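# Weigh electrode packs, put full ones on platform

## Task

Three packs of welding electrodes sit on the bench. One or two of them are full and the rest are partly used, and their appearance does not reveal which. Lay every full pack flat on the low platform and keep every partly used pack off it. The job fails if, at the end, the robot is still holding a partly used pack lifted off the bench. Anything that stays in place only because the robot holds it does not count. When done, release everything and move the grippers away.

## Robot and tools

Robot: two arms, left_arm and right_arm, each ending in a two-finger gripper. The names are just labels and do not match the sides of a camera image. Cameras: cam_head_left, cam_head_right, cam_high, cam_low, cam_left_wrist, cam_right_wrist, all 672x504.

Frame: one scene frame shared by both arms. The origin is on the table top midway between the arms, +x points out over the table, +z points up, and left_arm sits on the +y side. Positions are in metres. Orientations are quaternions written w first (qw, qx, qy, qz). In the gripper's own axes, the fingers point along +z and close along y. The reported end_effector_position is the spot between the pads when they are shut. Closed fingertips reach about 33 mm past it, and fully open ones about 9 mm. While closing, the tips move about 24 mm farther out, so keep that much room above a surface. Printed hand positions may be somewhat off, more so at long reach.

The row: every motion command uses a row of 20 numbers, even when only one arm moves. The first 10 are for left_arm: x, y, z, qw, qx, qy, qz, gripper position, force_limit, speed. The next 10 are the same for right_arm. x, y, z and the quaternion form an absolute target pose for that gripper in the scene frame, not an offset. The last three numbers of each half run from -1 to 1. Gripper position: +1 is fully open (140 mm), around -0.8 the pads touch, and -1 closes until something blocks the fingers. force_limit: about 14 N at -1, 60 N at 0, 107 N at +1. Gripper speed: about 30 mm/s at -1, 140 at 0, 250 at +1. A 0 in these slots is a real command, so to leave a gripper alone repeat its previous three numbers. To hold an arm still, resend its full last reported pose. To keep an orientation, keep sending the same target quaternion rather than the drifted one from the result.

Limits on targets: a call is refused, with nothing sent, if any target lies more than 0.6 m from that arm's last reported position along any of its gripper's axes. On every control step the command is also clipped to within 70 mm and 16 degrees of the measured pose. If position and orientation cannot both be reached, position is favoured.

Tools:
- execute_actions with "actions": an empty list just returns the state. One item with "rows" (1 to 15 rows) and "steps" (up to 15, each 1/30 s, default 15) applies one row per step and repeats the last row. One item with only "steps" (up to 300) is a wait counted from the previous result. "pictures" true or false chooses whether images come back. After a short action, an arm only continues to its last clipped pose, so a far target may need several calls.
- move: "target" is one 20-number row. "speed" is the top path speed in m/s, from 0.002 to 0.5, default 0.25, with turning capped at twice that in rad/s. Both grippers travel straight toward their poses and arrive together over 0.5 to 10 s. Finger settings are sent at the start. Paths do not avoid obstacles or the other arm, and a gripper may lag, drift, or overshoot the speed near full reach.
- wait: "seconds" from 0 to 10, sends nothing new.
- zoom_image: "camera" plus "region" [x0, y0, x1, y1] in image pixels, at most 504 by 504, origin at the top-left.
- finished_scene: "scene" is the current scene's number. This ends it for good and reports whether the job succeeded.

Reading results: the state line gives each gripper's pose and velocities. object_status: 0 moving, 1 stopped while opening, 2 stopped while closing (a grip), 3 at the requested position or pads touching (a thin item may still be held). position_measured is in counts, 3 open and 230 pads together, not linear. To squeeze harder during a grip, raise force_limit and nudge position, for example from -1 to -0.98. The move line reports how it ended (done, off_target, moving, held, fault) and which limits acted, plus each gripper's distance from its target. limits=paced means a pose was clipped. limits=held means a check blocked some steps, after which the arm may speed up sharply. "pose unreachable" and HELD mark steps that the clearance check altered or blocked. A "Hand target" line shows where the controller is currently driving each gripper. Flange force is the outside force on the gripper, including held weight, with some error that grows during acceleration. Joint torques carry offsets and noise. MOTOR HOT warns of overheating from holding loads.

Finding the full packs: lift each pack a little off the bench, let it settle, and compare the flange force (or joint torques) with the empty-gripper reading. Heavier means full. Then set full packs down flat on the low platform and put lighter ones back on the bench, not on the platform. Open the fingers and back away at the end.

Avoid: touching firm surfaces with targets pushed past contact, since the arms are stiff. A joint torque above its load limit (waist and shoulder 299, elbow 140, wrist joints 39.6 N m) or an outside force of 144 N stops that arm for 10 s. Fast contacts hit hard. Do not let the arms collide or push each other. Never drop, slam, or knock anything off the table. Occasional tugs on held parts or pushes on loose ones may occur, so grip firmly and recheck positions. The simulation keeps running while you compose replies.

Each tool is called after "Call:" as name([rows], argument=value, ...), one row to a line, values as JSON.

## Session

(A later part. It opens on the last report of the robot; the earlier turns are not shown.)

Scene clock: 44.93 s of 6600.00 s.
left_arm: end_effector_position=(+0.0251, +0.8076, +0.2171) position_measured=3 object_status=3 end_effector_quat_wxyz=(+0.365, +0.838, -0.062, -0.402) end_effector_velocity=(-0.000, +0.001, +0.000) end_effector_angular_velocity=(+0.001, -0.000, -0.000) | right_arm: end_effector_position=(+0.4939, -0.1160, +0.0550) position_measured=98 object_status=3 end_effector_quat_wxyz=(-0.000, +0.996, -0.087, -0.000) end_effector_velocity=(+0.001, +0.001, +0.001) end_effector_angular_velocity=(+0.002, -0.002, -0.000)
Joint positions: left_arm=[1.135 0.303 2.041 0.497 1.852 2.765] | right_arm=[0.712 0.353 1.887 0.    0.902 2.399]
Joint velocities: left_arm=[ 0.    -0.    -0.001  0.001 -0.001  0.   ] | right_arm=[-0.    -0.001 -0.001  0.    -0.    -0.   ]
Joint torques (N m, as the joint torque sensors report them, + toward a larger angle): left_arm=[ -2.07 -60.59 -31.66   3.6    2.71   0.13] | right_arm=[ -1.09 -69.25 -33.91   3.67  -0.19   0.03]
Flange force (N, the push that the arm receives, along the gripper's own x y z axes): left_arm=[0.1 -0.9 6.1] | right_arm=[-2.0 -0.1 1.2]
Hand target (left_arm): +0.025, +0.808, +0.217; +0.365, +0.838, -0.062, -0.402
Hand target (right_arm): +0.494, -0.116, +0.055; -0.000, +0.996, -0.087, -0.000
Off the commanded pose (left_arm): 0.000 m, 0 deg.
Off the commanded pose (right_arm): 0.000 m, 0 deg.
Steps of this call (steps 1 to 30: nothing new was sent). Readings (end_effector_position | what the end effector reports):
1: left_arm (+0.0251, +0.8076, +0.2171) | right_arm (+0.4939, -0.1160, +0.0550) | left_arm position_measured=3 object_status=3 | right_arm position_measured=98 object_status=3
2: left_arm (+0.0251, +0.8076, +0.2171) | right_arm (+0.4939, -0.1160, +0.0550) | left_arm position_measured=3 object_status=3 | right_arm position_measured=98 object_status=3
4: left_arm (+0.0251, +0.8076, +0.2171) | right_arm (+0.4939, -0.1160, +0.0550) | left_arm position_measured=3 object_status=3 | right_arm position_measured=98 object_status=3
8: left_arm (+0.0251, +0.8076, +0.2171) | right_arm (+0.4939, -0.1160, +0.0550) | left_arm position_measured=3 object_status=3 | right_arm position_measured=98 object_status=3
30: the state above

Call:
execute_actions([
  {"steps":2},
], pictures=false)

Call:
execute_actions([
  {"steps":2},
], pictures=false)

Call:
execute_actions([
  {"steps":2},
], pictures=false)

Call:
move(target=[0.0251,0.8076,0.2171,0.365,0.838,-0.062,-0.402,1,0,0, 0.494,-0.116,0.034,0,0.996,-0.087,0,0.25,0.6,0], speed=0.05)

Call:
execute_actions([
  {"rows":[[0.0251,0.8076,0.2171,0.365,0.838,-0.062,-0.402,1,0,0, 0.494,-0.116,0.034,0,0.996,-0.087,0,-1,0.6,-0.5]],"steps":15},
])

Call:
zoom_image(camera="cam_high", region=[200, 220, 320, 320])

Scene clock: 51.17 s of 6600.00 s.
left_arm: end_effector_position=(+0.0251, +0.8076, +0.2171) position_measured=3 object_status=3 end_effector_quat_wxyz=(+0.365, +0.838, -0.062, -0.402) end_effector_velocity=(-0.000, +0.000, +0.000) end_effector_angular_velocity=(+0.001, -0.001, +0.001) | right_arm: end_effector_position=(+0.4939, -0.1160, +0.0550) position_measured=98 object_status=3 end_effector_quat_wxyz=(-0.000, +0.996, -0.087, -0.000) end_effector_velocity=(-0.000, -0.001, -0.000) end_effector_angular_velocity=(-0.002, +0.001, -0.000)
Joint positions: left_arm=[1.135 0.303 2.041 0.497 1.852 2.765] | right_arm=[0.712 0.353 1.887 0.    0.902 2.399]
Joint velocities: left_arm=[ 0.001 -0.    -0.001 -0.    -0.     0.   ] | right_arm=[-0.    -0.001  0.001 -0.001  0.001  0.   ]
Joint torques (N m, as the joint torque sensors report them, + toward a larger angle): left_arm=[ -1.71 -59.36 -30.52   3.64   2.83   0.45] | right_arm=[ -6.01 -67.31 -33.73   3.89  -0.27   0.14]
Flange force (N, the push that the arm receives, along the gripper's own x y z axes): left_arm=[-0.5 0.4 4.7] | right_arm=[-8.9 -3.3 -0.9]
Hand target (left_arm): +0.025, +0.808, +0.217; +0.365, +0.838, -0.062, -0.402
Hand target (right_arm): +0.494, -0.116, +0.055; -0.000, +0.996, -0.087, -0.000
Off the commanded pose (left_arm): 0.000 m, 0 deg.
Off the commanded pose (right_arm): 0.000 m, 0 deg.
Steps of this call (steps 1 to 90: nothing new was sent; then 3.23 s passed at rest). Readings (end_effector_position | what the end effector reports):
1: left_arm (+0.0251, +0.8076, +0.2171) | right_arm (+0.4939, -0.1160, +0.0550) | left_arm position_measured=3 object_status=3 | right_arm position_measured=98 object_status=3
2: left_arm (+0.0251, +0.8076, +0.2171) | right_arm (+0.4939, -0.1160, +0.0550) | left_arm position_measured=3 object_status=3 | right_arm position_measured=98 object_status=3
4: left_arm (+0.0251, +0.8076, +0.2171) | right_arm (+0.4939, -0.1160, +0.0550) | left_arm position_measured=3 object_status=3 | right_arm position_measured=98 object_status=3
8: left_arm (+0.0251, +0.8076, +0.2171) | right_arm (+0.4939, -0.1160, +0.0550) | left_arm position_measured=3 object_status=3 | right_arm position_measured=98 object_status=3
90: the state above

Scene clock: 51.23 s of 6600.00 s.
left_arm: end_effector_position=(+0.0251, +0.8076, +0.2171) position_measured=3 object_status=3 end_effector_quat_wxyz=(+0.365, +0.838, -0.062, -0.402) end_effector_velocity=(-0.000, -0.001, -0.000) end_effector_angular_velocity=(-0.000, -0.000, +0.001) | right_arm: end_effector_position=(+0.4939, -0.1160, +0.0550) position_measured=98 object_status=3 end_effector_quat_wxyz=(-0.000, +0.996, -0.087, -0.000) end_effector_velocity=(+0.000, -0.000, +0.001) end_effector_angular_velocity=(-0.000, -0.001, +0.000)
Joint positions: left_arm=[1.135 0.303 2.041 0.497 1.852 2.765] | right_arm=[0.712 0.353 1.887 0.    0.902 2.399]
Joint velocities: left_arm=[ 0.001 -0.     0.001 -0.001 -0.     0.   ] | right_arm=[-0.    -0.001 -0.    -0.001  0.001  0.   ]
Joint torques (N m, as the joint torque sensors report them, + toward a larger angle): left_arm=[ -1.98 -60.37 -29.65   3.69   2.67   0.38] | right_arm=[ -3.5  -69.31 -32.9    3.75  -0.03   0.24]
Flange force (N, the push that the arm receives, along the gripper's own x y z axes): left_arm=[-1.1 -1.9 2.9] | right_arm=[-3.6 -3.9 0.7]
Hand target (left_arm): +0.025, +0.808, +0.217; +0.365, +0.838, -0.062, -0.402
Hand target (right_arm): +0.494, -0.116, +0.055; -0.000, +0.996, -0.087, -0.000
Off the commanded pose (left_arm): 0.000 m, 0 deg.
Off the commanded pose (right_arm): 0.000 m, 0 deg.
Steps of this call (steps 1 to 2: nothing new was sent). Readings (end_effector_position | what the end effector reports):
1: left_arm (+0.0251, +0.8076, +0.2171) | right_arm (+0.4939, -0.1160, +0.0550) | left_arm position_measured=3 object_status=3 | right_arm position_measured=98 object_status=3
2: the state above

Scene clock: 51.30 s of 6600.00 s.
left_arm: end_effector_position=(+0.0251, +0.8076, +0.2171) position_measured=3 object_status=3 end_effector_quat_wxyz=(+0.365, +0.838, -0.062, -0.402) end_effector_velocity=(+0.000, +0.000, -0.000) end_effector_angular_velocity=(+0.001, -0.001, +0.000) | right_arm: end_effector_position=(+0.4939, -0.1160, +0.0550) position_measured=98 object_status=3 end_effector_quat_wxyz=(-0.000, +0.996, -0.087, -0.000) end_effector_velocity=(+0.000, +0.000, -0.001) end_effector_angular_velocity=(+0.001, +0.000, -0.001)
Joint positions: left_arm=[1.135 0.303 2.041 0.497 1.852 2.765] | right_arm=[0.712 0.353 1.887 0.    0.902 2.399]
Joint velocities: left_arm=[ 0.    -0.    -0.001 -0.    -0.001  0.   ] | right_arm=[-0.     0.001  0.     0.001 -0.001  0.   ]
Joint torques (N m, as the joint torque sensors report them, + toward a larger angle): left_arm=[ -3.12 -61.27 -31.71   3.89   2.46   0.06] | right_arm=[ -2.33 -71.17 -33.97   3.96  -0.36  -0.22]
Flange force (N, the push that the arm receives, along the gripper's own x y z axes): left_arm=[-1.4 -2.3 6.5] | right_arm=[-1.7 -3.7 3.8]
Hand target (left_arm): +0.025, +0.808, +0.217; +0.365, +0.838, -0.062, -0.402
Hand target (right_arm): +0.494, -0.116, +0.055; -0.000, +0.996, -0.087, -0.000
Off the commanded pose (left_arm): 0.000 m, 0 deg.
Off the commanded pose (right_arm): 0.000 m, 0 deg.
Steps of this call (steps 1 to 2: nothing new was sent). Readings (end_effector_position | what the end effector reports):
1: left_arm (+0.0251, +0.8076, +0.2171) | right_arm (+0.4939, -0.1160, +0.0550) | left_arm position_measured=3 object_status=3 | right_arm position_measured=98 object_status=3
2: the state above

Scene clock: 52.07 s of 6600.00 s.
left_arm: end_effector_position=(+0.0251, +0.8076, +0.2171) position_measured=3 object_status=3 end_effector_quat_wxyz=(+0.365, +0.838, -0.062, -0.402) end_effector_velocity=(-0.000, -0.000, -0.000) end_effector_angular_velocity=(-0.000, -0.000, +0.000) | right_arm: end_effector_position=(+0.4940, -0.1160, +0.0340) position_measured=98 object_status=3 end_effector_quat_wxyz=(-0.000, +0.996, -0.087, -0.000) end_effector_velocity=(+0.000, +0.000, +0.000) end_effector_angular_velocity=(+0.001, -0.000, -0.001)
Joint positions: left_arm=[1.135 0.303 2.041 0.497 1.852 2.765] | right_arm=[0.712 0.376 1.901 0.    0.865 2.399]
Joint velocities: left_arm=[ 0. -0.  0. -0. -0.  0.] | right_arm=[-0.    -0.     0.     0.001 -0.001  0.   ]
Joint torques (N m, as the joint torque sensors report them, + toward a larger angle): left_arm=[ -3.01 -60.27 -30.99   4.03   2.49  -0.05] | right_arm=[ -2.32 -70.81 -33.44   3.79  -0.4   -0.02]
Flange force (N, the push that the arm receives, along the gripper's own x y z axes): left_arm=[-1.9 -1.0 5.5] | right_arm=[-4.2 -0.8 1.2]
Hand target (left_arm): +0.025, +0.808, +0.217; +0.365, +0.838, -0.062, -0.402
Hand target (right_arm): +0.494, -0.116, +0.034; -0.000, +0.996, -0.087, -0.000
Off the commanded pose (left_arm): 0.000 m, 0 deg.
Off the commanded pose (right_arm): 0.000 m, 0 deg.
move: done
camera_calibration (this result's frames):
cam_left_wrist: T_world_to_cam=[[0.160097, -0.738339, 0.655152, 0.45778], [-0.331035, 0.585118, 0.740306, -0.616777], [-0.929938, -0.335399, -0.150741, 0.523136], [0, 0, 0, 1]] pos_world=[0.20902, 0.874344, 0.235546]
cam_right_wrist: T_world_to_cam=[[-0.228879, -0.973396, 0.0106721, -0.00487302], [-0.884511, 0.212532, 0.415296, 0.450409], [-0.406516, 0.085613, -0.909624, 0.431857], [0, 0, 0, 1]] pos_world=[0.572833, -0.137442, 0.205827]

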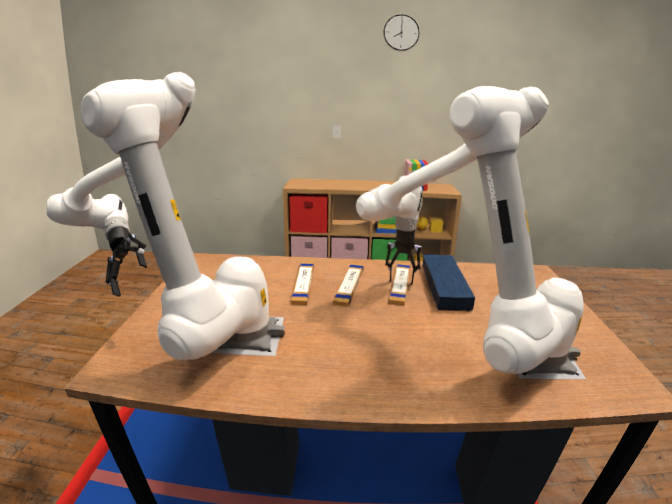

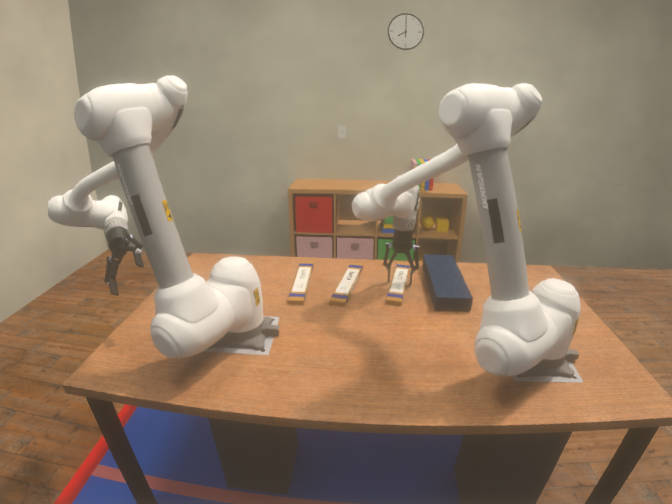

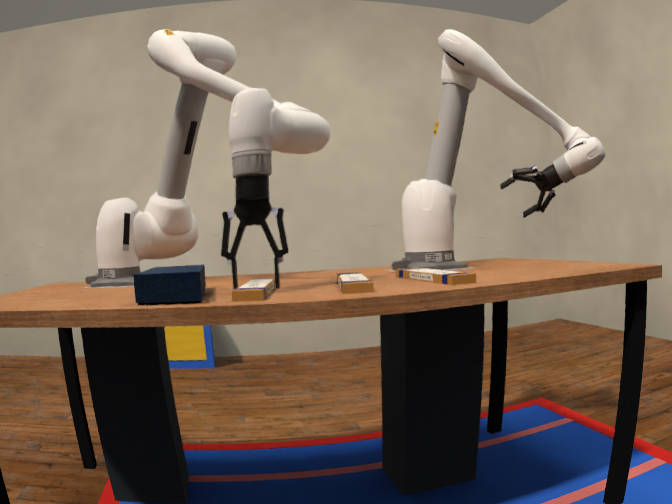

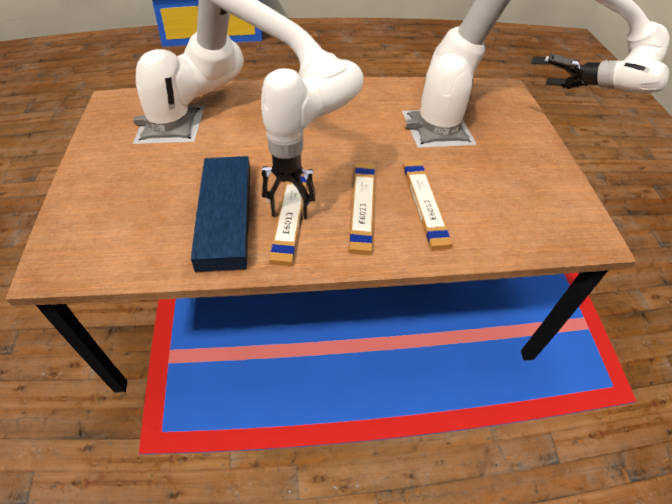

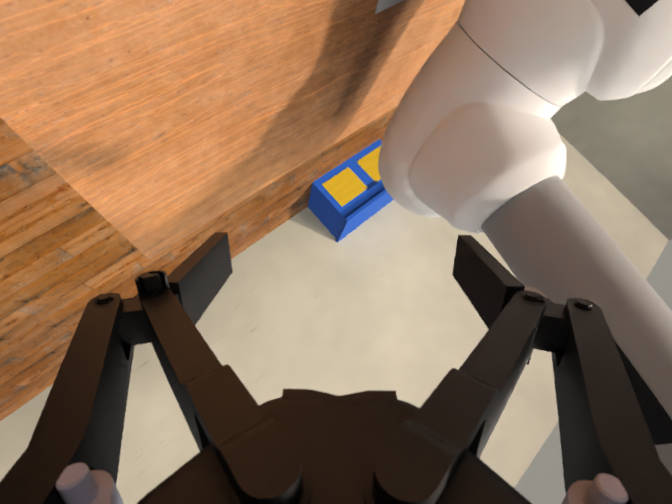

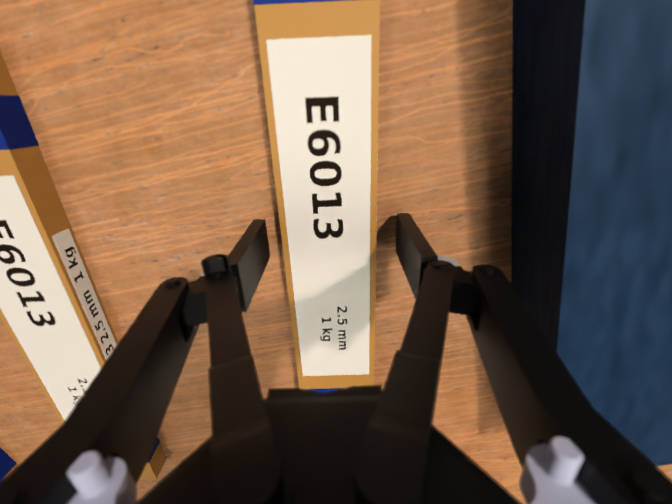

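Scene clock: 52.57 s of 6600.00 s.
left_arm: end_effector_position=(+0.0251, +0.8076, +0.2171) position_measured=3 object_status=3 end_effector_quat_wxyz=(+0.365, +0.838, -0.062, -0.402) end_effector_velocity=(+0.000, +0.000, -0.000) end_effector_angular_velocity=(+0.001, -0.000, -0.001) | right_arm: end_effector_position=(+0.4940, -0.1160, +0.0341) position_measured=147 object_status=0 end_effector_quat_wxyz=(-0.000, +0.996, -0.087, +0.000) end_effector_velocity=(+0.001, +0.001, +0.001) end_effector_angular_velocity=(+0.001, -0.001, -0.000)
Joint positions: left_arm=[1.135 0.303 2.041 0.497 1.852 2.765] | right_arm=[0.712 0.376 1.901 0.    0.865 2.399]
Joint velocities: left_arm=[-0.     0.    -0.    -0.    -0.001 -0.   ] | right_arm=[ 0.     0.    -0.002  0.001 -0.    -0.   ]
Joint torques (N m, as the joint torque sensors report them, + toward a larger angle): left_arm=[ -0.09 -60.32 -31.64   3.47   2.18  -0.01] | right_arm=[ -2.49 -38.63 -17.88   3.69  -3.74   0.02]
Flange force (N, the push that the arm receives, along the gripper's own x y z axes): left_arm=[1.7 1.3 4.0] | right_arm=[-8.7 4.9 -49.6]
Hand target (left_arm): +0.025, +0.808, +0.217; +0.365, +0.838, -0.062, -0.402
Hand target (right_arm): +0.494, -0.116, +0.034; -0.000, +0.996, -0.087, -0.000
Off the commanded pose (left_arm): 0.000 m, 0 deg.
Off the commanded pose (right_arm): 0.000 m, 0 deg.
Steps of this call (steps 1 to 15: all 15 steps of this action). Readings (end_effector_position | what the end effector reports):
1: left_arm (+0.0251, +0.8076, +0.2171) | right_arm (+0.4940, -0.1160, +0.0340) | left_arm position_measured=3 object_status=3 | right_arm position_measured=98 object_status=0
2: left_arm (+0.0251, +0.8076, +0.2171) | right_arm (+0.4940, -0.1160, +0.0340) | left_arm position_measured=3 object_status=3 | right_arm position_measured=99 object_status=0
4: left_arm (+0.0251, +0.8076, +0.2171) | right_arm (+0.4940, -0.1160, +0.0340) | left_arm position_measured=3 object_status=3 | right_arm position_measured=108 object_status=0
8: left_arm (+0.0251, +0.8076, +0.2171) | right_arm (+0.4940, -0.1160, +0.0340) | left_arm position_measured=3 object_status=3 | right_arm position_measured=127 object_status=0
15: the state above
camera_calibration (this result's frames):
cam_left_wrist: T_world_to_cam=[[0.160097, -0.738339, 0.655152, 0.45778], [-0.331035, 0.585118, 0.740306, -0.616777], [-0.929938, -0.335399, -0.150741, 0.523136], [0, 0, 0, 1]] pos_world=[0.20902, 0.874344, 0.235546]
cam_right_wrist: T_world_to_cam=[[-0.228883, -0.973396, 0.0106445, -0.00487301], [-0.884549, 0.212533, 0.415215, 0.450432], [-0.406431, 0.0856203, -0.909661, 0.431862], [0, 0, 0, 1]] pos_world=[0.572835, -0.137451, 0.205874]

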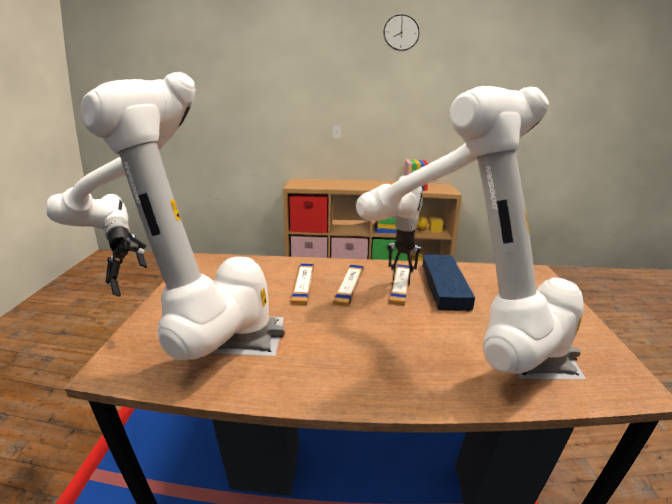

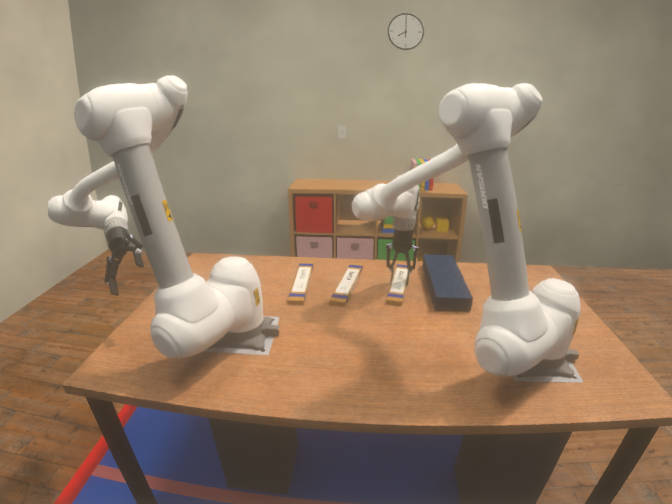

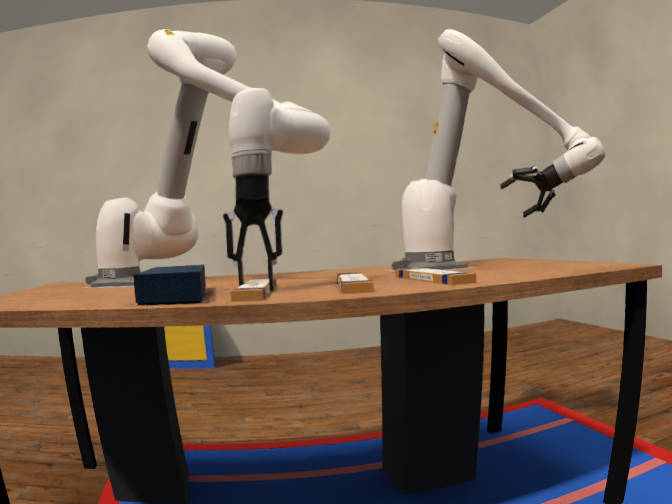

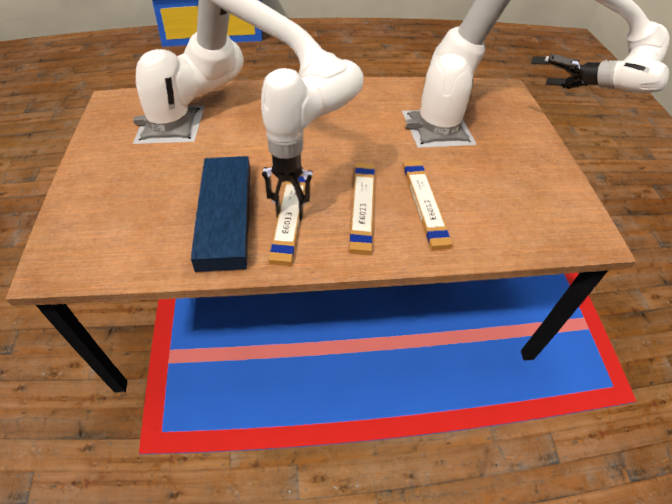

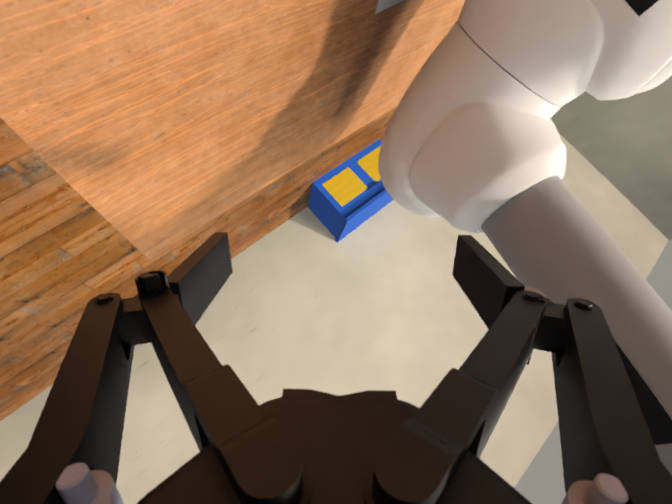

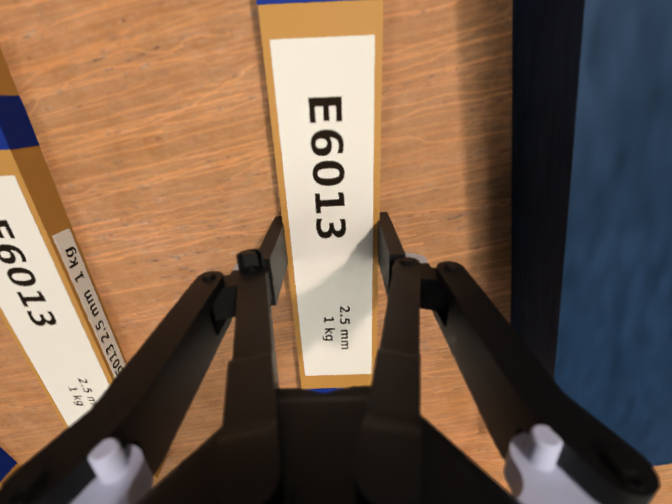

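Region (200, 220, 320, 320) of cam_high's 672x504 image, scaled by 4.200, with more detail than that image has.

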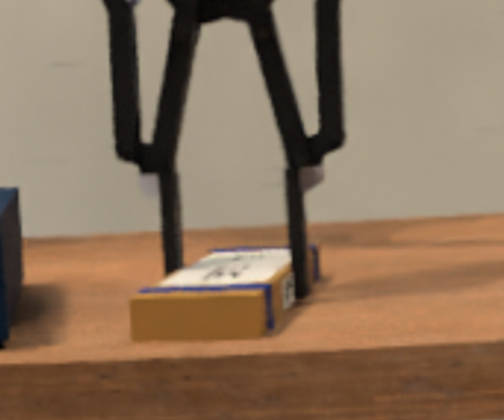

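Call:
execute_actions([
  {"rows":[[0.0251,0.8076,0.2171,0.365,0.838,-0.062,-0.402,1,0,0, 0.494,-0.116,0.036,0,0.996,-0.087,0,-1,0.6,-0.5],[0.0251,0.8076,0.2171,0.365,0.838,-0.062,-0.402,1,0,0, 0.494,-0.116,0.039,0,0.996,-0.087,0,-1,0.6,-0.5],[0.0251,0.8076,0.2171,0.365,0.838,-0.062,-0.402,1,0,0, 0.494,-0.116,0.043,0,0.996,-0.087,0,-1,0.6,-0.5],[0.0251,0.8076,0.2171,0.365,0.838,-0.062,-0.402,1,0,0, 0.494,-0.116,0.047,0,0.996,-0.087,0,-1,0.6,-0.5],[0.0251,0.8076,0.2171,0.365,0.838,-0.062,-0.402,1,0,0, 0.494,-0.116,0.051,0,0.996,-0.087,0,-1,0.6,-0.5],[0.0251,0.8076,0.2171,0.365,0.838,-0.062,-0.402,1,0,0, 0.494,-0.116,0.055,0,0.996,-0.087,0,-1,0.6,-0.5]],"steps":15},
], pictures=false)

Call:
execute_actions([
  {"steps":6},
], pictures=false)

Call:
execute_actions([
  {"steps":1},
], pictures=false)

Call:
execute_actions([
  {"steps":1},
], pictures=false)

Call:
execute_actions([
  {"steps":1},
], pictures=false)

Call:
execute_actions([
  {"steps":1},
], pictures=false)

Call:
execute_actions([
  {"steps":1},
])

Scene clock: 60.33 s of 6600.00 s.
left_arm: end_effector_position=(+0.0251, +0.8076, +0.2171) position_measured=3 object_status=3 end_effector_quat_wxyz=(+0.365, +0.838, -0.062, -0.402) end_effector_velocity=(-0.000, -0.001, -0.000) end_effector_angular_velocity=(-0.001, -0.001, +0.002) | right_arm: end_effector_position=(+0.4940, -0.1160, +0.0549) position_measured=148 object_status=2 end_effector_quat_wxyz=(+0.000, +0.996, -0.087, -0.000) end_effector_velocity=(-0.000, -0.000, +0.001) end_effector_angular_velocity=(-0.001, -0.000, +0.001)
Joint positions: left_arm=[1.135 0.303 2.041 0.497 1.852 2.765] | right_arm=[ 0.712  0.353  1.887 -0.     0.902  2.399]
Joint velocities: left_arm=[ 0.001 -0.     0.001 -0.001  0.    -0.   ] | right_arm=[ 0.    -0.001 -0.    -0.001  0.001 -0.   ]
Joint torques (N m, as the joint torque sensors report them, + toward a larger angle): left_arm=[ -1.28 -59.75 -30.98   3.55   2.77   0.13] | right_arm=[ -4.24 -76.22 -38.74   3.68  -0.16  -0.02]
Flange force (N, the push that the arm receives, along the gripper's own x y z axes): left_arm=[-0.1 0.3 5.3] | right_arm=[-6.0 -3.2 12.4]
Hand target (left_arm): +0.025, +0.808, +0.217; +0.365, +0.838, -0.062, -0.402
Hand target (right_arm): +0.494, -0.116, +0.055; +0.000, +0.996, -0.087, +0.000
Off the commanded pose (left_arm): 0.000 m, 0 deg.
Off the commanded pose (right_arm): 0.000 m, 0 deg.
Steps of this call (steps 1 to 90: nothing new was sent; then 4.27 s passed at rest; steps 91 to 105: all 15 steps of this action). Readings (end_effector_position | what the end effector reports):
91: left_arm (+0.0251, +0.8076, +0.2171) | right_arm (+0.4940, -0.1160, +0.0340) | left_arm position_measured=3 object_status=3 | right_arm position_measured=147 object_status=2
92: left_arm (+0.0251, +0.8076, +0.2171) | right_arm (+0.4940, -0.1160, +0.0344) | left_arm position_measured=3 object_status=3 | right_arm position_measured=147 object_status=2
94: left_arm (+0.0251, +0.8076, +0.2171) | right_arm (+0.4935, -0.1164, +0.0377) | left_arm position_measured=3 object_status=3 | right_arm position_measured=148 object_status=2
98: left_arm (+0.0251, +0.8076, +0.2171) | right_arm (+0.4940, -0.1160, +0.0521) | left_arm position_measured=3 object_status=3 | right_arm position_measured=148 object_status=2
105: the state above

Scene clock: 60.53 s of 6600.00 s.
left_arm: end_effector_position=(+0.0251, +0.8076, +0.2171) position_measured=3 object_status=3 end_effector_quat_wxyz=(+0.365, +0.838, -0.062, -0.402) end_effector_velocity=(-0.000, -0.000, +0.000) end_effector_angular_velocity=(-0.001, +0.001, +0.001) | right_arm: end_effector_position=(+0.4940, -0.1160, +0.0550) position_measured=148 object_status=2 end_effector_quat_wxyz=(+0.000, +0.996, -0.087, +0.000) end_effector_velocity=(-0.001, -0.000, +0.000) end_effector_angular_velocity=(+0.000, +0.001, +0.000)
Joint positions: left_arm=[1.135 0.303 2.041 0.497 1.852 2.765] | right_arm=[ 0.712  0.353  1.887 -0.     0.902  2.399]
Joint velocities: left_arm=[ 0.001  0.     0.001  0.     0.001 -0.   ] | right_arm=[ 0.001 -0.001  0.001  0.001  0.001 -0.   ]
Joint torques (N m, as the joint torque sensors report them, + toward a larger angle): left_arm=[ -2.76 -61.18 -29.93   4.01   2.2    0.28] | right_arm=[ -1.74 -75.34 -38.58   4.1   -0.46  -0.22]
Flange force (N, the push that the arm receives, along the gripper's own x y z axes): left_arm=[-1.7 -3.1 2.9] | right_arm=[-3.9 -0.3 10.5]
Hand target (left_arm): +0.025, +0.808, +0.217; +0.365, +0.838, -0.062, -0.402
Hand target (right_arm): +0.494, -0.116, +0.055; +0.000, +0.996, -0.087, +0.000
Off the commanded pose (left_arm): 0.000 m, 0 deg.
Off the commanded pose (right_arm): 0.000 m, 0 deg.
Steps of this call (steps 1 to 6: nothing new was sent). Readings (end_effector_position | what the end effector reports):
1: left_arm (+0.0251, +0.8076, +0.2171) | right_arm (+0.4940, -0.1160, +0.0549) | left_arm position_measured=3 object_status=3 | right_arm position_measured=148 object_status=2
2: left_arm (+0.0251, +0.8076, +0.2171) | right_arm (+0.4940, -0.1160, +0.0550) | left_arm position_measured=3 object_status=3 | right_arm position_measured=148 object_status=2
4: left_arm (+0.0251, +0.8076, +0.2171) | right_arm (+0.4940, -0.1160, +0.0550) | left_arm position_measured=3 object_status=3 | right_arm position_measured=148 object_status=2
6: the state above

Scene clock: 60.57 s of 6600.00 s.
left_arm: end_effector_position=(+0.0251, +0.8076, +0.2171) position_measured=3 object_status=3 end_effector_quat_wxyz=(+0.365, +0.838, -0.062, -0.402) end_effector_velocity=(+0.001, -0.000, -0.000) end_effector_angular_velocity=(-0.000, -0.001, -0.002) | right_arm: end_effector_position=(+0.4940, -0.1160, +0.0550) position_measured=148 object_status=2 end_effector_quat_wxyz=(+0.000, +0.996, -0.087, +0.000) end_effector_velocity=(+0.001, +0.000, +0.000) end_effector_angular_velocity=(+0.001, -0.001, -0.001)
Joint positions: left_arm=[1.135 0.303 2.041 0.497 1.852 2.765] | right_arm=[ 0.712  0.353  1.887 -0.     0.902  2.399]
Joint velocities: left_arm=[-0.002 -0.     0.    -0.    -0.    -0.   ] | right_arm=[-0.001  0.001 -0.001  0.    -0.     0.   ]
Joint torques (N m, as the joint torque sensors report them, + toward a larger angle): left_arm=[ -1.72 -60.39 -30.82   3.76   2.48   0.31] | right_arm=[ -3.24 -76.08 -38.02   3.63  -0.32   0.37]
Flange force (N, the push that the arm receives, along the gripper's own x y z axes): left_arm=[0.3 -0.6 4.1] | right_arm=[-2.8 -3.0 11.5]
Hand target (left_arm): +0.025, +0.808, +0.217; +0.365, +0.838, -0.062, -0.402
Hand target (right_arm): +0.494, -0.116, +0.055; +0.000, +0.996, -0.087, +0.000
Off the commanded pose (left_arm): 0.000 m, 0 deg.
Off the commanded pose (right_arm): 0.000 m, 0 deg.
Steps of this call (step 1: nothing new was sent). Readings (end_effector_position | what the end effector reports):
1: the state above

Scene clock: 60.60 s of 6600.00 s.
left_arm: end_effector_position=(+0.0251, +0.8076, +0.2171) position_measured=3 object_status=3 end_effector_quat_wxyz=(+0.365, +0.838, -0.062, -0.402) end_effector_velocity=(-0.000, +0.001, +0.000) end_effector_angular_velocity=(+0.001, -0.000, +0.000) | right_arm: end_effector_position=(+0.4940, -0.1160, +0.0550) position_measured=148 object_status=2 end_effector_quat_wxyz=(+0.000, +0.996, -0.087, +0.000) end_effector_velocity=(+0.000, -0.001, -0.001) end_effector_angular_velocity=(-0.001, +0.000, -0.000)
Joint positions: left_arm=[1.135 0.303 2.041 0.497 1.852 2.765] | right_arm=[ 0.712  0.353  1.887 -0.     0.902  2.399]
Joint velocities: left_arm=[ 0.    -0.    -0.001  0.    -0.    -0.   ] | right_arm=[-0.001  0.001  0.    -0.    -0.001 -0.   ]
Joint torques (N m, as the joint torque sensors report them, + toward a larger angle): left_arm=[ -0.82 -59.11 -30.52   3.53   2.71   0.36] | right_arm=[ -3.25 -76.28 -38.45   3.93  -0.37   0.  ]
Flange force (N, the push that the arm receives, along the gripper's own x y z axes): left_arm=[-0.3 1.4 4.2] | right_arm=[-4.2 -2.7 12.0]
Hand target (left_arm): +0.025, +0.808, +0.217; +0.365, +0.838, -0.062, -0.402
Hand target (right_arm): +0.494, -0.116, +0.055; +0.000, +0.996, -0.087, +0.000
Off the commanded pose (left_arm): 0.000 m, 0 deg.
Off the commanded pose (right_arm): 0.000 m, 0 deg.
Steps of this call (step 1: nothing new was sent). Readings (end_effector_position | what the end effector reports):
1: the state above

Scene clock: 60.63 s of 6600.00 s.
left_arm: end_effector_position=(+0.0251, +0.8076, +0.2171) position_measured=3 object_status=3 end_effector_quat_wxyz=(+0.365, +0.838, -0.062, -0.402) end_effector_velocity=(+0.000, -0.000, -0.000) end_effector_angular_velocity=(-0.001, +0.000, -0.000) | right_arm: end_effector_position=(+0.4940, -0.1160, +0.0550) position_measured=148 object_status=2 end_effector_quat_wxyz=(+0.000, +0.996, -0.087, +0.000) end_effector_velocity=(+0.000, +0.001, -0.000) end_effector_angular_velocity=(+0.001, +0.001, -0.001)
Joint positions: left_arm=[1.135 0.303 2.041 0.497 1.852 2.765] | right_arm=[ 0.712  0.353  1.887 -0.     0.902  2.399]
Joint velocities: left_arm=[-0.     0.001  0.    -0.    -0.     0.   ] | right_arm=[-0.     0.001 -0.001  0.001 -0.    -0.   ]
Joint torques (N m, as the joint torque sensors report them, + toward a larger angle): left_arm=[ -1.46 -59.01 -31.86   3.66   2.65   0.2 ] | right_arm=[ -0.62 -78.11 -37.75   3.73  -0.31   0.32]
Flange force (N, the push that the arm receives, along the gripper's own x y z axes): left_arm=[0.4 2.1 6.8] | right_arm=[1.6 -2.8 13.1]
Hand target (left_arm): +0.025, +0.808, +0.217; +0.365, +0.838, -0.062, -0.402
Hand target (right_arm): +0.494, -0.116, +0.055; +0.000, +0.996, -0.087, +0.000
Off the commanded pose (left_arm): 0.000 m, 0 deg.
Off the commanded pose (right_arm): 0.000 m, 0 deg.
Steps of this call (step 1: nothing new was sent). Readings (end_effector_position | what the end effector reports):
1: the state above

Scene clock: 60.67 s of 6600.00 s.
left_arm: end_effector_position=(+0.0251, +0.8076, +0.2171) position_measured=3 object_status=3 end_effector_quat_wxyz=(+0.365, +0.838, -0.062, -0.402) end_effector_velocity=(-0.000, -0.001, +0.000) end_effector_angular_velocity=(-0.001, +0.001, +0.000) | right_arm: end_effector_position=(+0.4940, -0.1160, +0.0550) position_measured=148 object_status=2 end_effector_quat_wxyz=(+0.000, +0.996, -0.087, +0.000) end_effector_velocity=(-0.000, +0.000, -0.001) end_effector_angular_velocity=(+0.000, +0.002, -0.001)
Joint positions: left_arm=[1.135 0.303 2.041 0.497 1.852 2.765] | right_arm=[ 0.712  0.353  1.887 -0.     0.902  2.399]
Joint velocities: left_arm=[-0.    -0.     0.001  0.     0.001 -0.   ] | right_arm=[-0.     0.001 -0.     0.002  0.     0.   ]
Joint torques (N m, as the joint torque sensors report them, + toward a larger angle): left_arm=[ -0.68 -58.7  -30.59   3.81   2.64   0.4 ] | right_arm=[ -0.82 -75.21 -37.66   3.57  -0.33  -0.19]
Flange force (N, the push that the arm receives, along the gripper's own x y z axes): left_arm=[0.4 2.7 4.2] | right_arm=[-1.6 -0.5 10.1]
Hand target (left_arm): +0.025, +0.808, +0.217; +0.365, +0.838, -0.062, -0.402
Hand target (right_arm): +0.494, -0.116, +0.055; +0.000, +0.996, -0.087, +0.000
Off the commanded pose (left_arm): 0.000 m, 0 deg.
Off the commanded pose (right_arm): 0.000 m, 0 deg.
Steps of this call (step 1: nothing new was sent). Readings (end_effector_position | what the end effector reports):
1: the state above

Scene clock: 60.70 s of 6600.00 s.
left_arm: end_effector_position=(+0.0251, +0.8076, +0.2171) position_measured=3 object_status=3 end_effector_quat_wxyz=(+0.365, +0.838, -0.062, -0.402) end_effector_velocity=(+0.001, +0.000, -0.000) end_effector_angular_velocity=(+0.000, -0.000, -0.002) | right_arm: end_effector_position=(+0.4940, -0.1160, +0.0550) position_measured=148 object_status=2 end_effector_quat_wxyz=(+0.000, +0.996, -0.087, +0.000) end_effector_velocity=(+0.000, -0.001, -0.001) end_effector_angular_velocity=(-0.001, +0.001, -0.001)
Joint positions: left_arm=[1.135 0.303 2.041 0.497 1.852 2.765] | right_arm=[ 0.712  0.353  1.887 -0.     0.902  2.399]
Joint velocities: left_arm=[-0.002 -0.    -0.    -0.    -0.     0.   ] | right_arm=[-0.001  0.001  0.001 -0.    -0.001  0.   ]
Joint torques (N m, as the joint torque sensors report them, + toward a larger angle): left_arm=[ -3.36 -58.66 -31.65   3.56   2.61   0.42] | right_arm=[ -4.61 -76.94 -38.16   3.68  -0.22  -0.23]
Flange force (N, the push that the arm receives, along the gripper's own x y z axes): left_arm=[-2.4 1.3 7.8] | right_arm=[-5.0 -5.3 12.6]
Hand target (left_arm): +0.025, +0.808, +0.217; +0.365, +0.838, -0.062, -0.402
Hand target (right_arm): +0.494, -0.116, +0.055; +0.000, +0.996, -0.087, +0.000
Off the commanded pose (left_arm): 0.000 m, 0 deg.
Off the commanded pose (right_arm): 0.000 m, 0 deg.
Steps of this call (step 1: nothing new was sent). Readings (end_effector_position | what the end effector reports):
1: the state above
camera_calibration (this result's frames):
cam_left_wrist: T_world_to_cam=[[0.160096, -0.738339, 0.655152, 0.45778], [-0.331035, 0.585118, 0.740306, -0.616777], [-0.929938, -0.335399, -0.150741, 0.523136], [0, 0, 0, 1]] pos_world=[0.20902, 0.874344, 0.235546]
cam_right_wrist: T_world_to_cam=[[-0.228784, -0.973417, 0.0107904, -0.00514833], [-0.884557, 0.212501, 0.415213, 0.441735], [-0.406469, 0.0854493, -0.90966, 0.450916], [0, 0, 0, 1]] pos_world=[0.572845, -0.137411, 0.226821]

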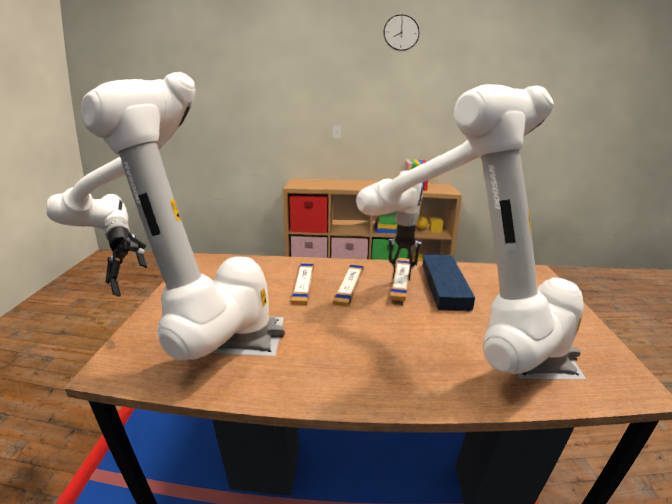

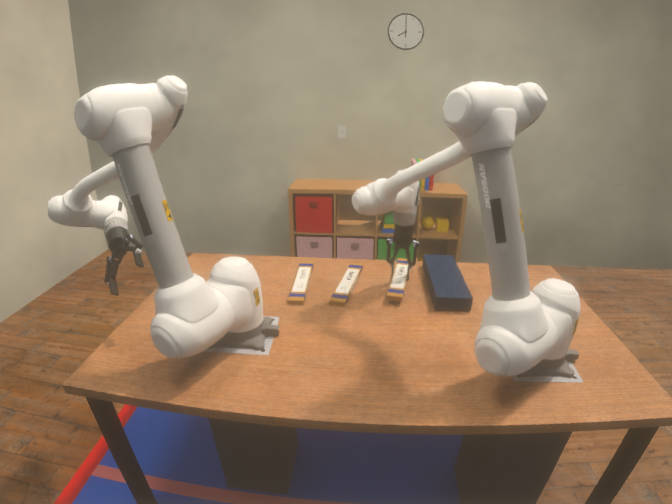

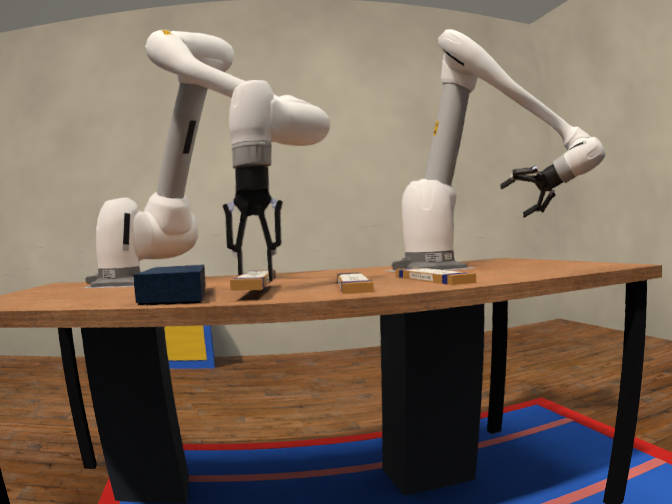

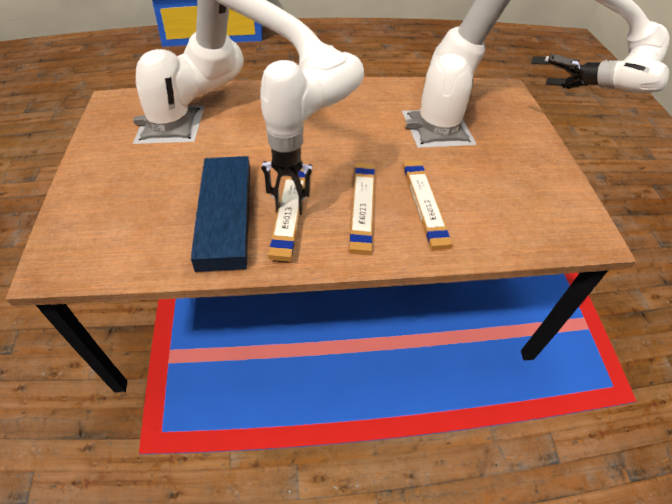

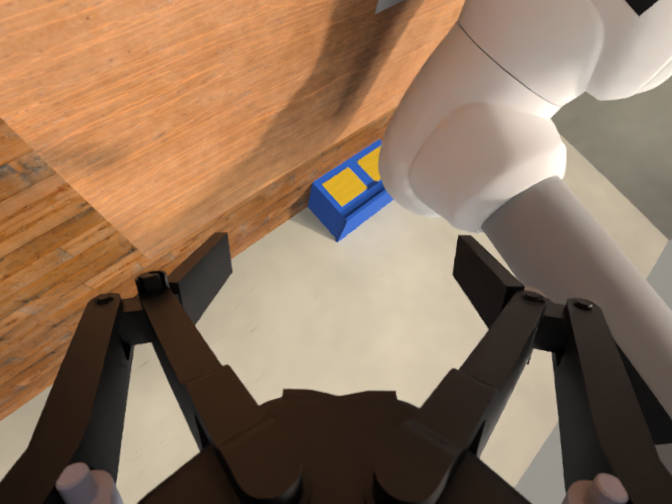

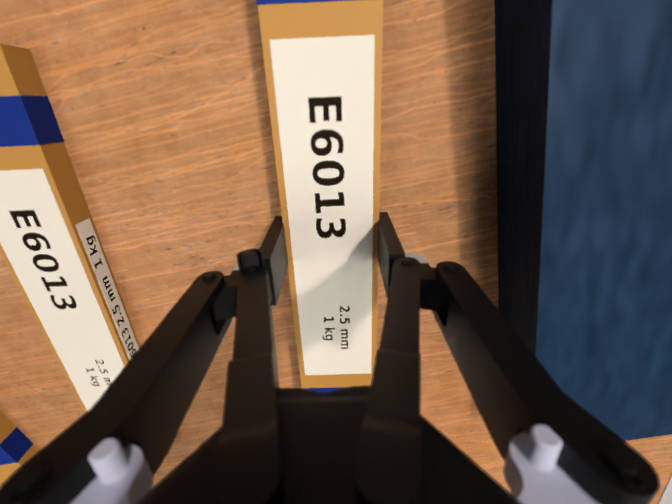

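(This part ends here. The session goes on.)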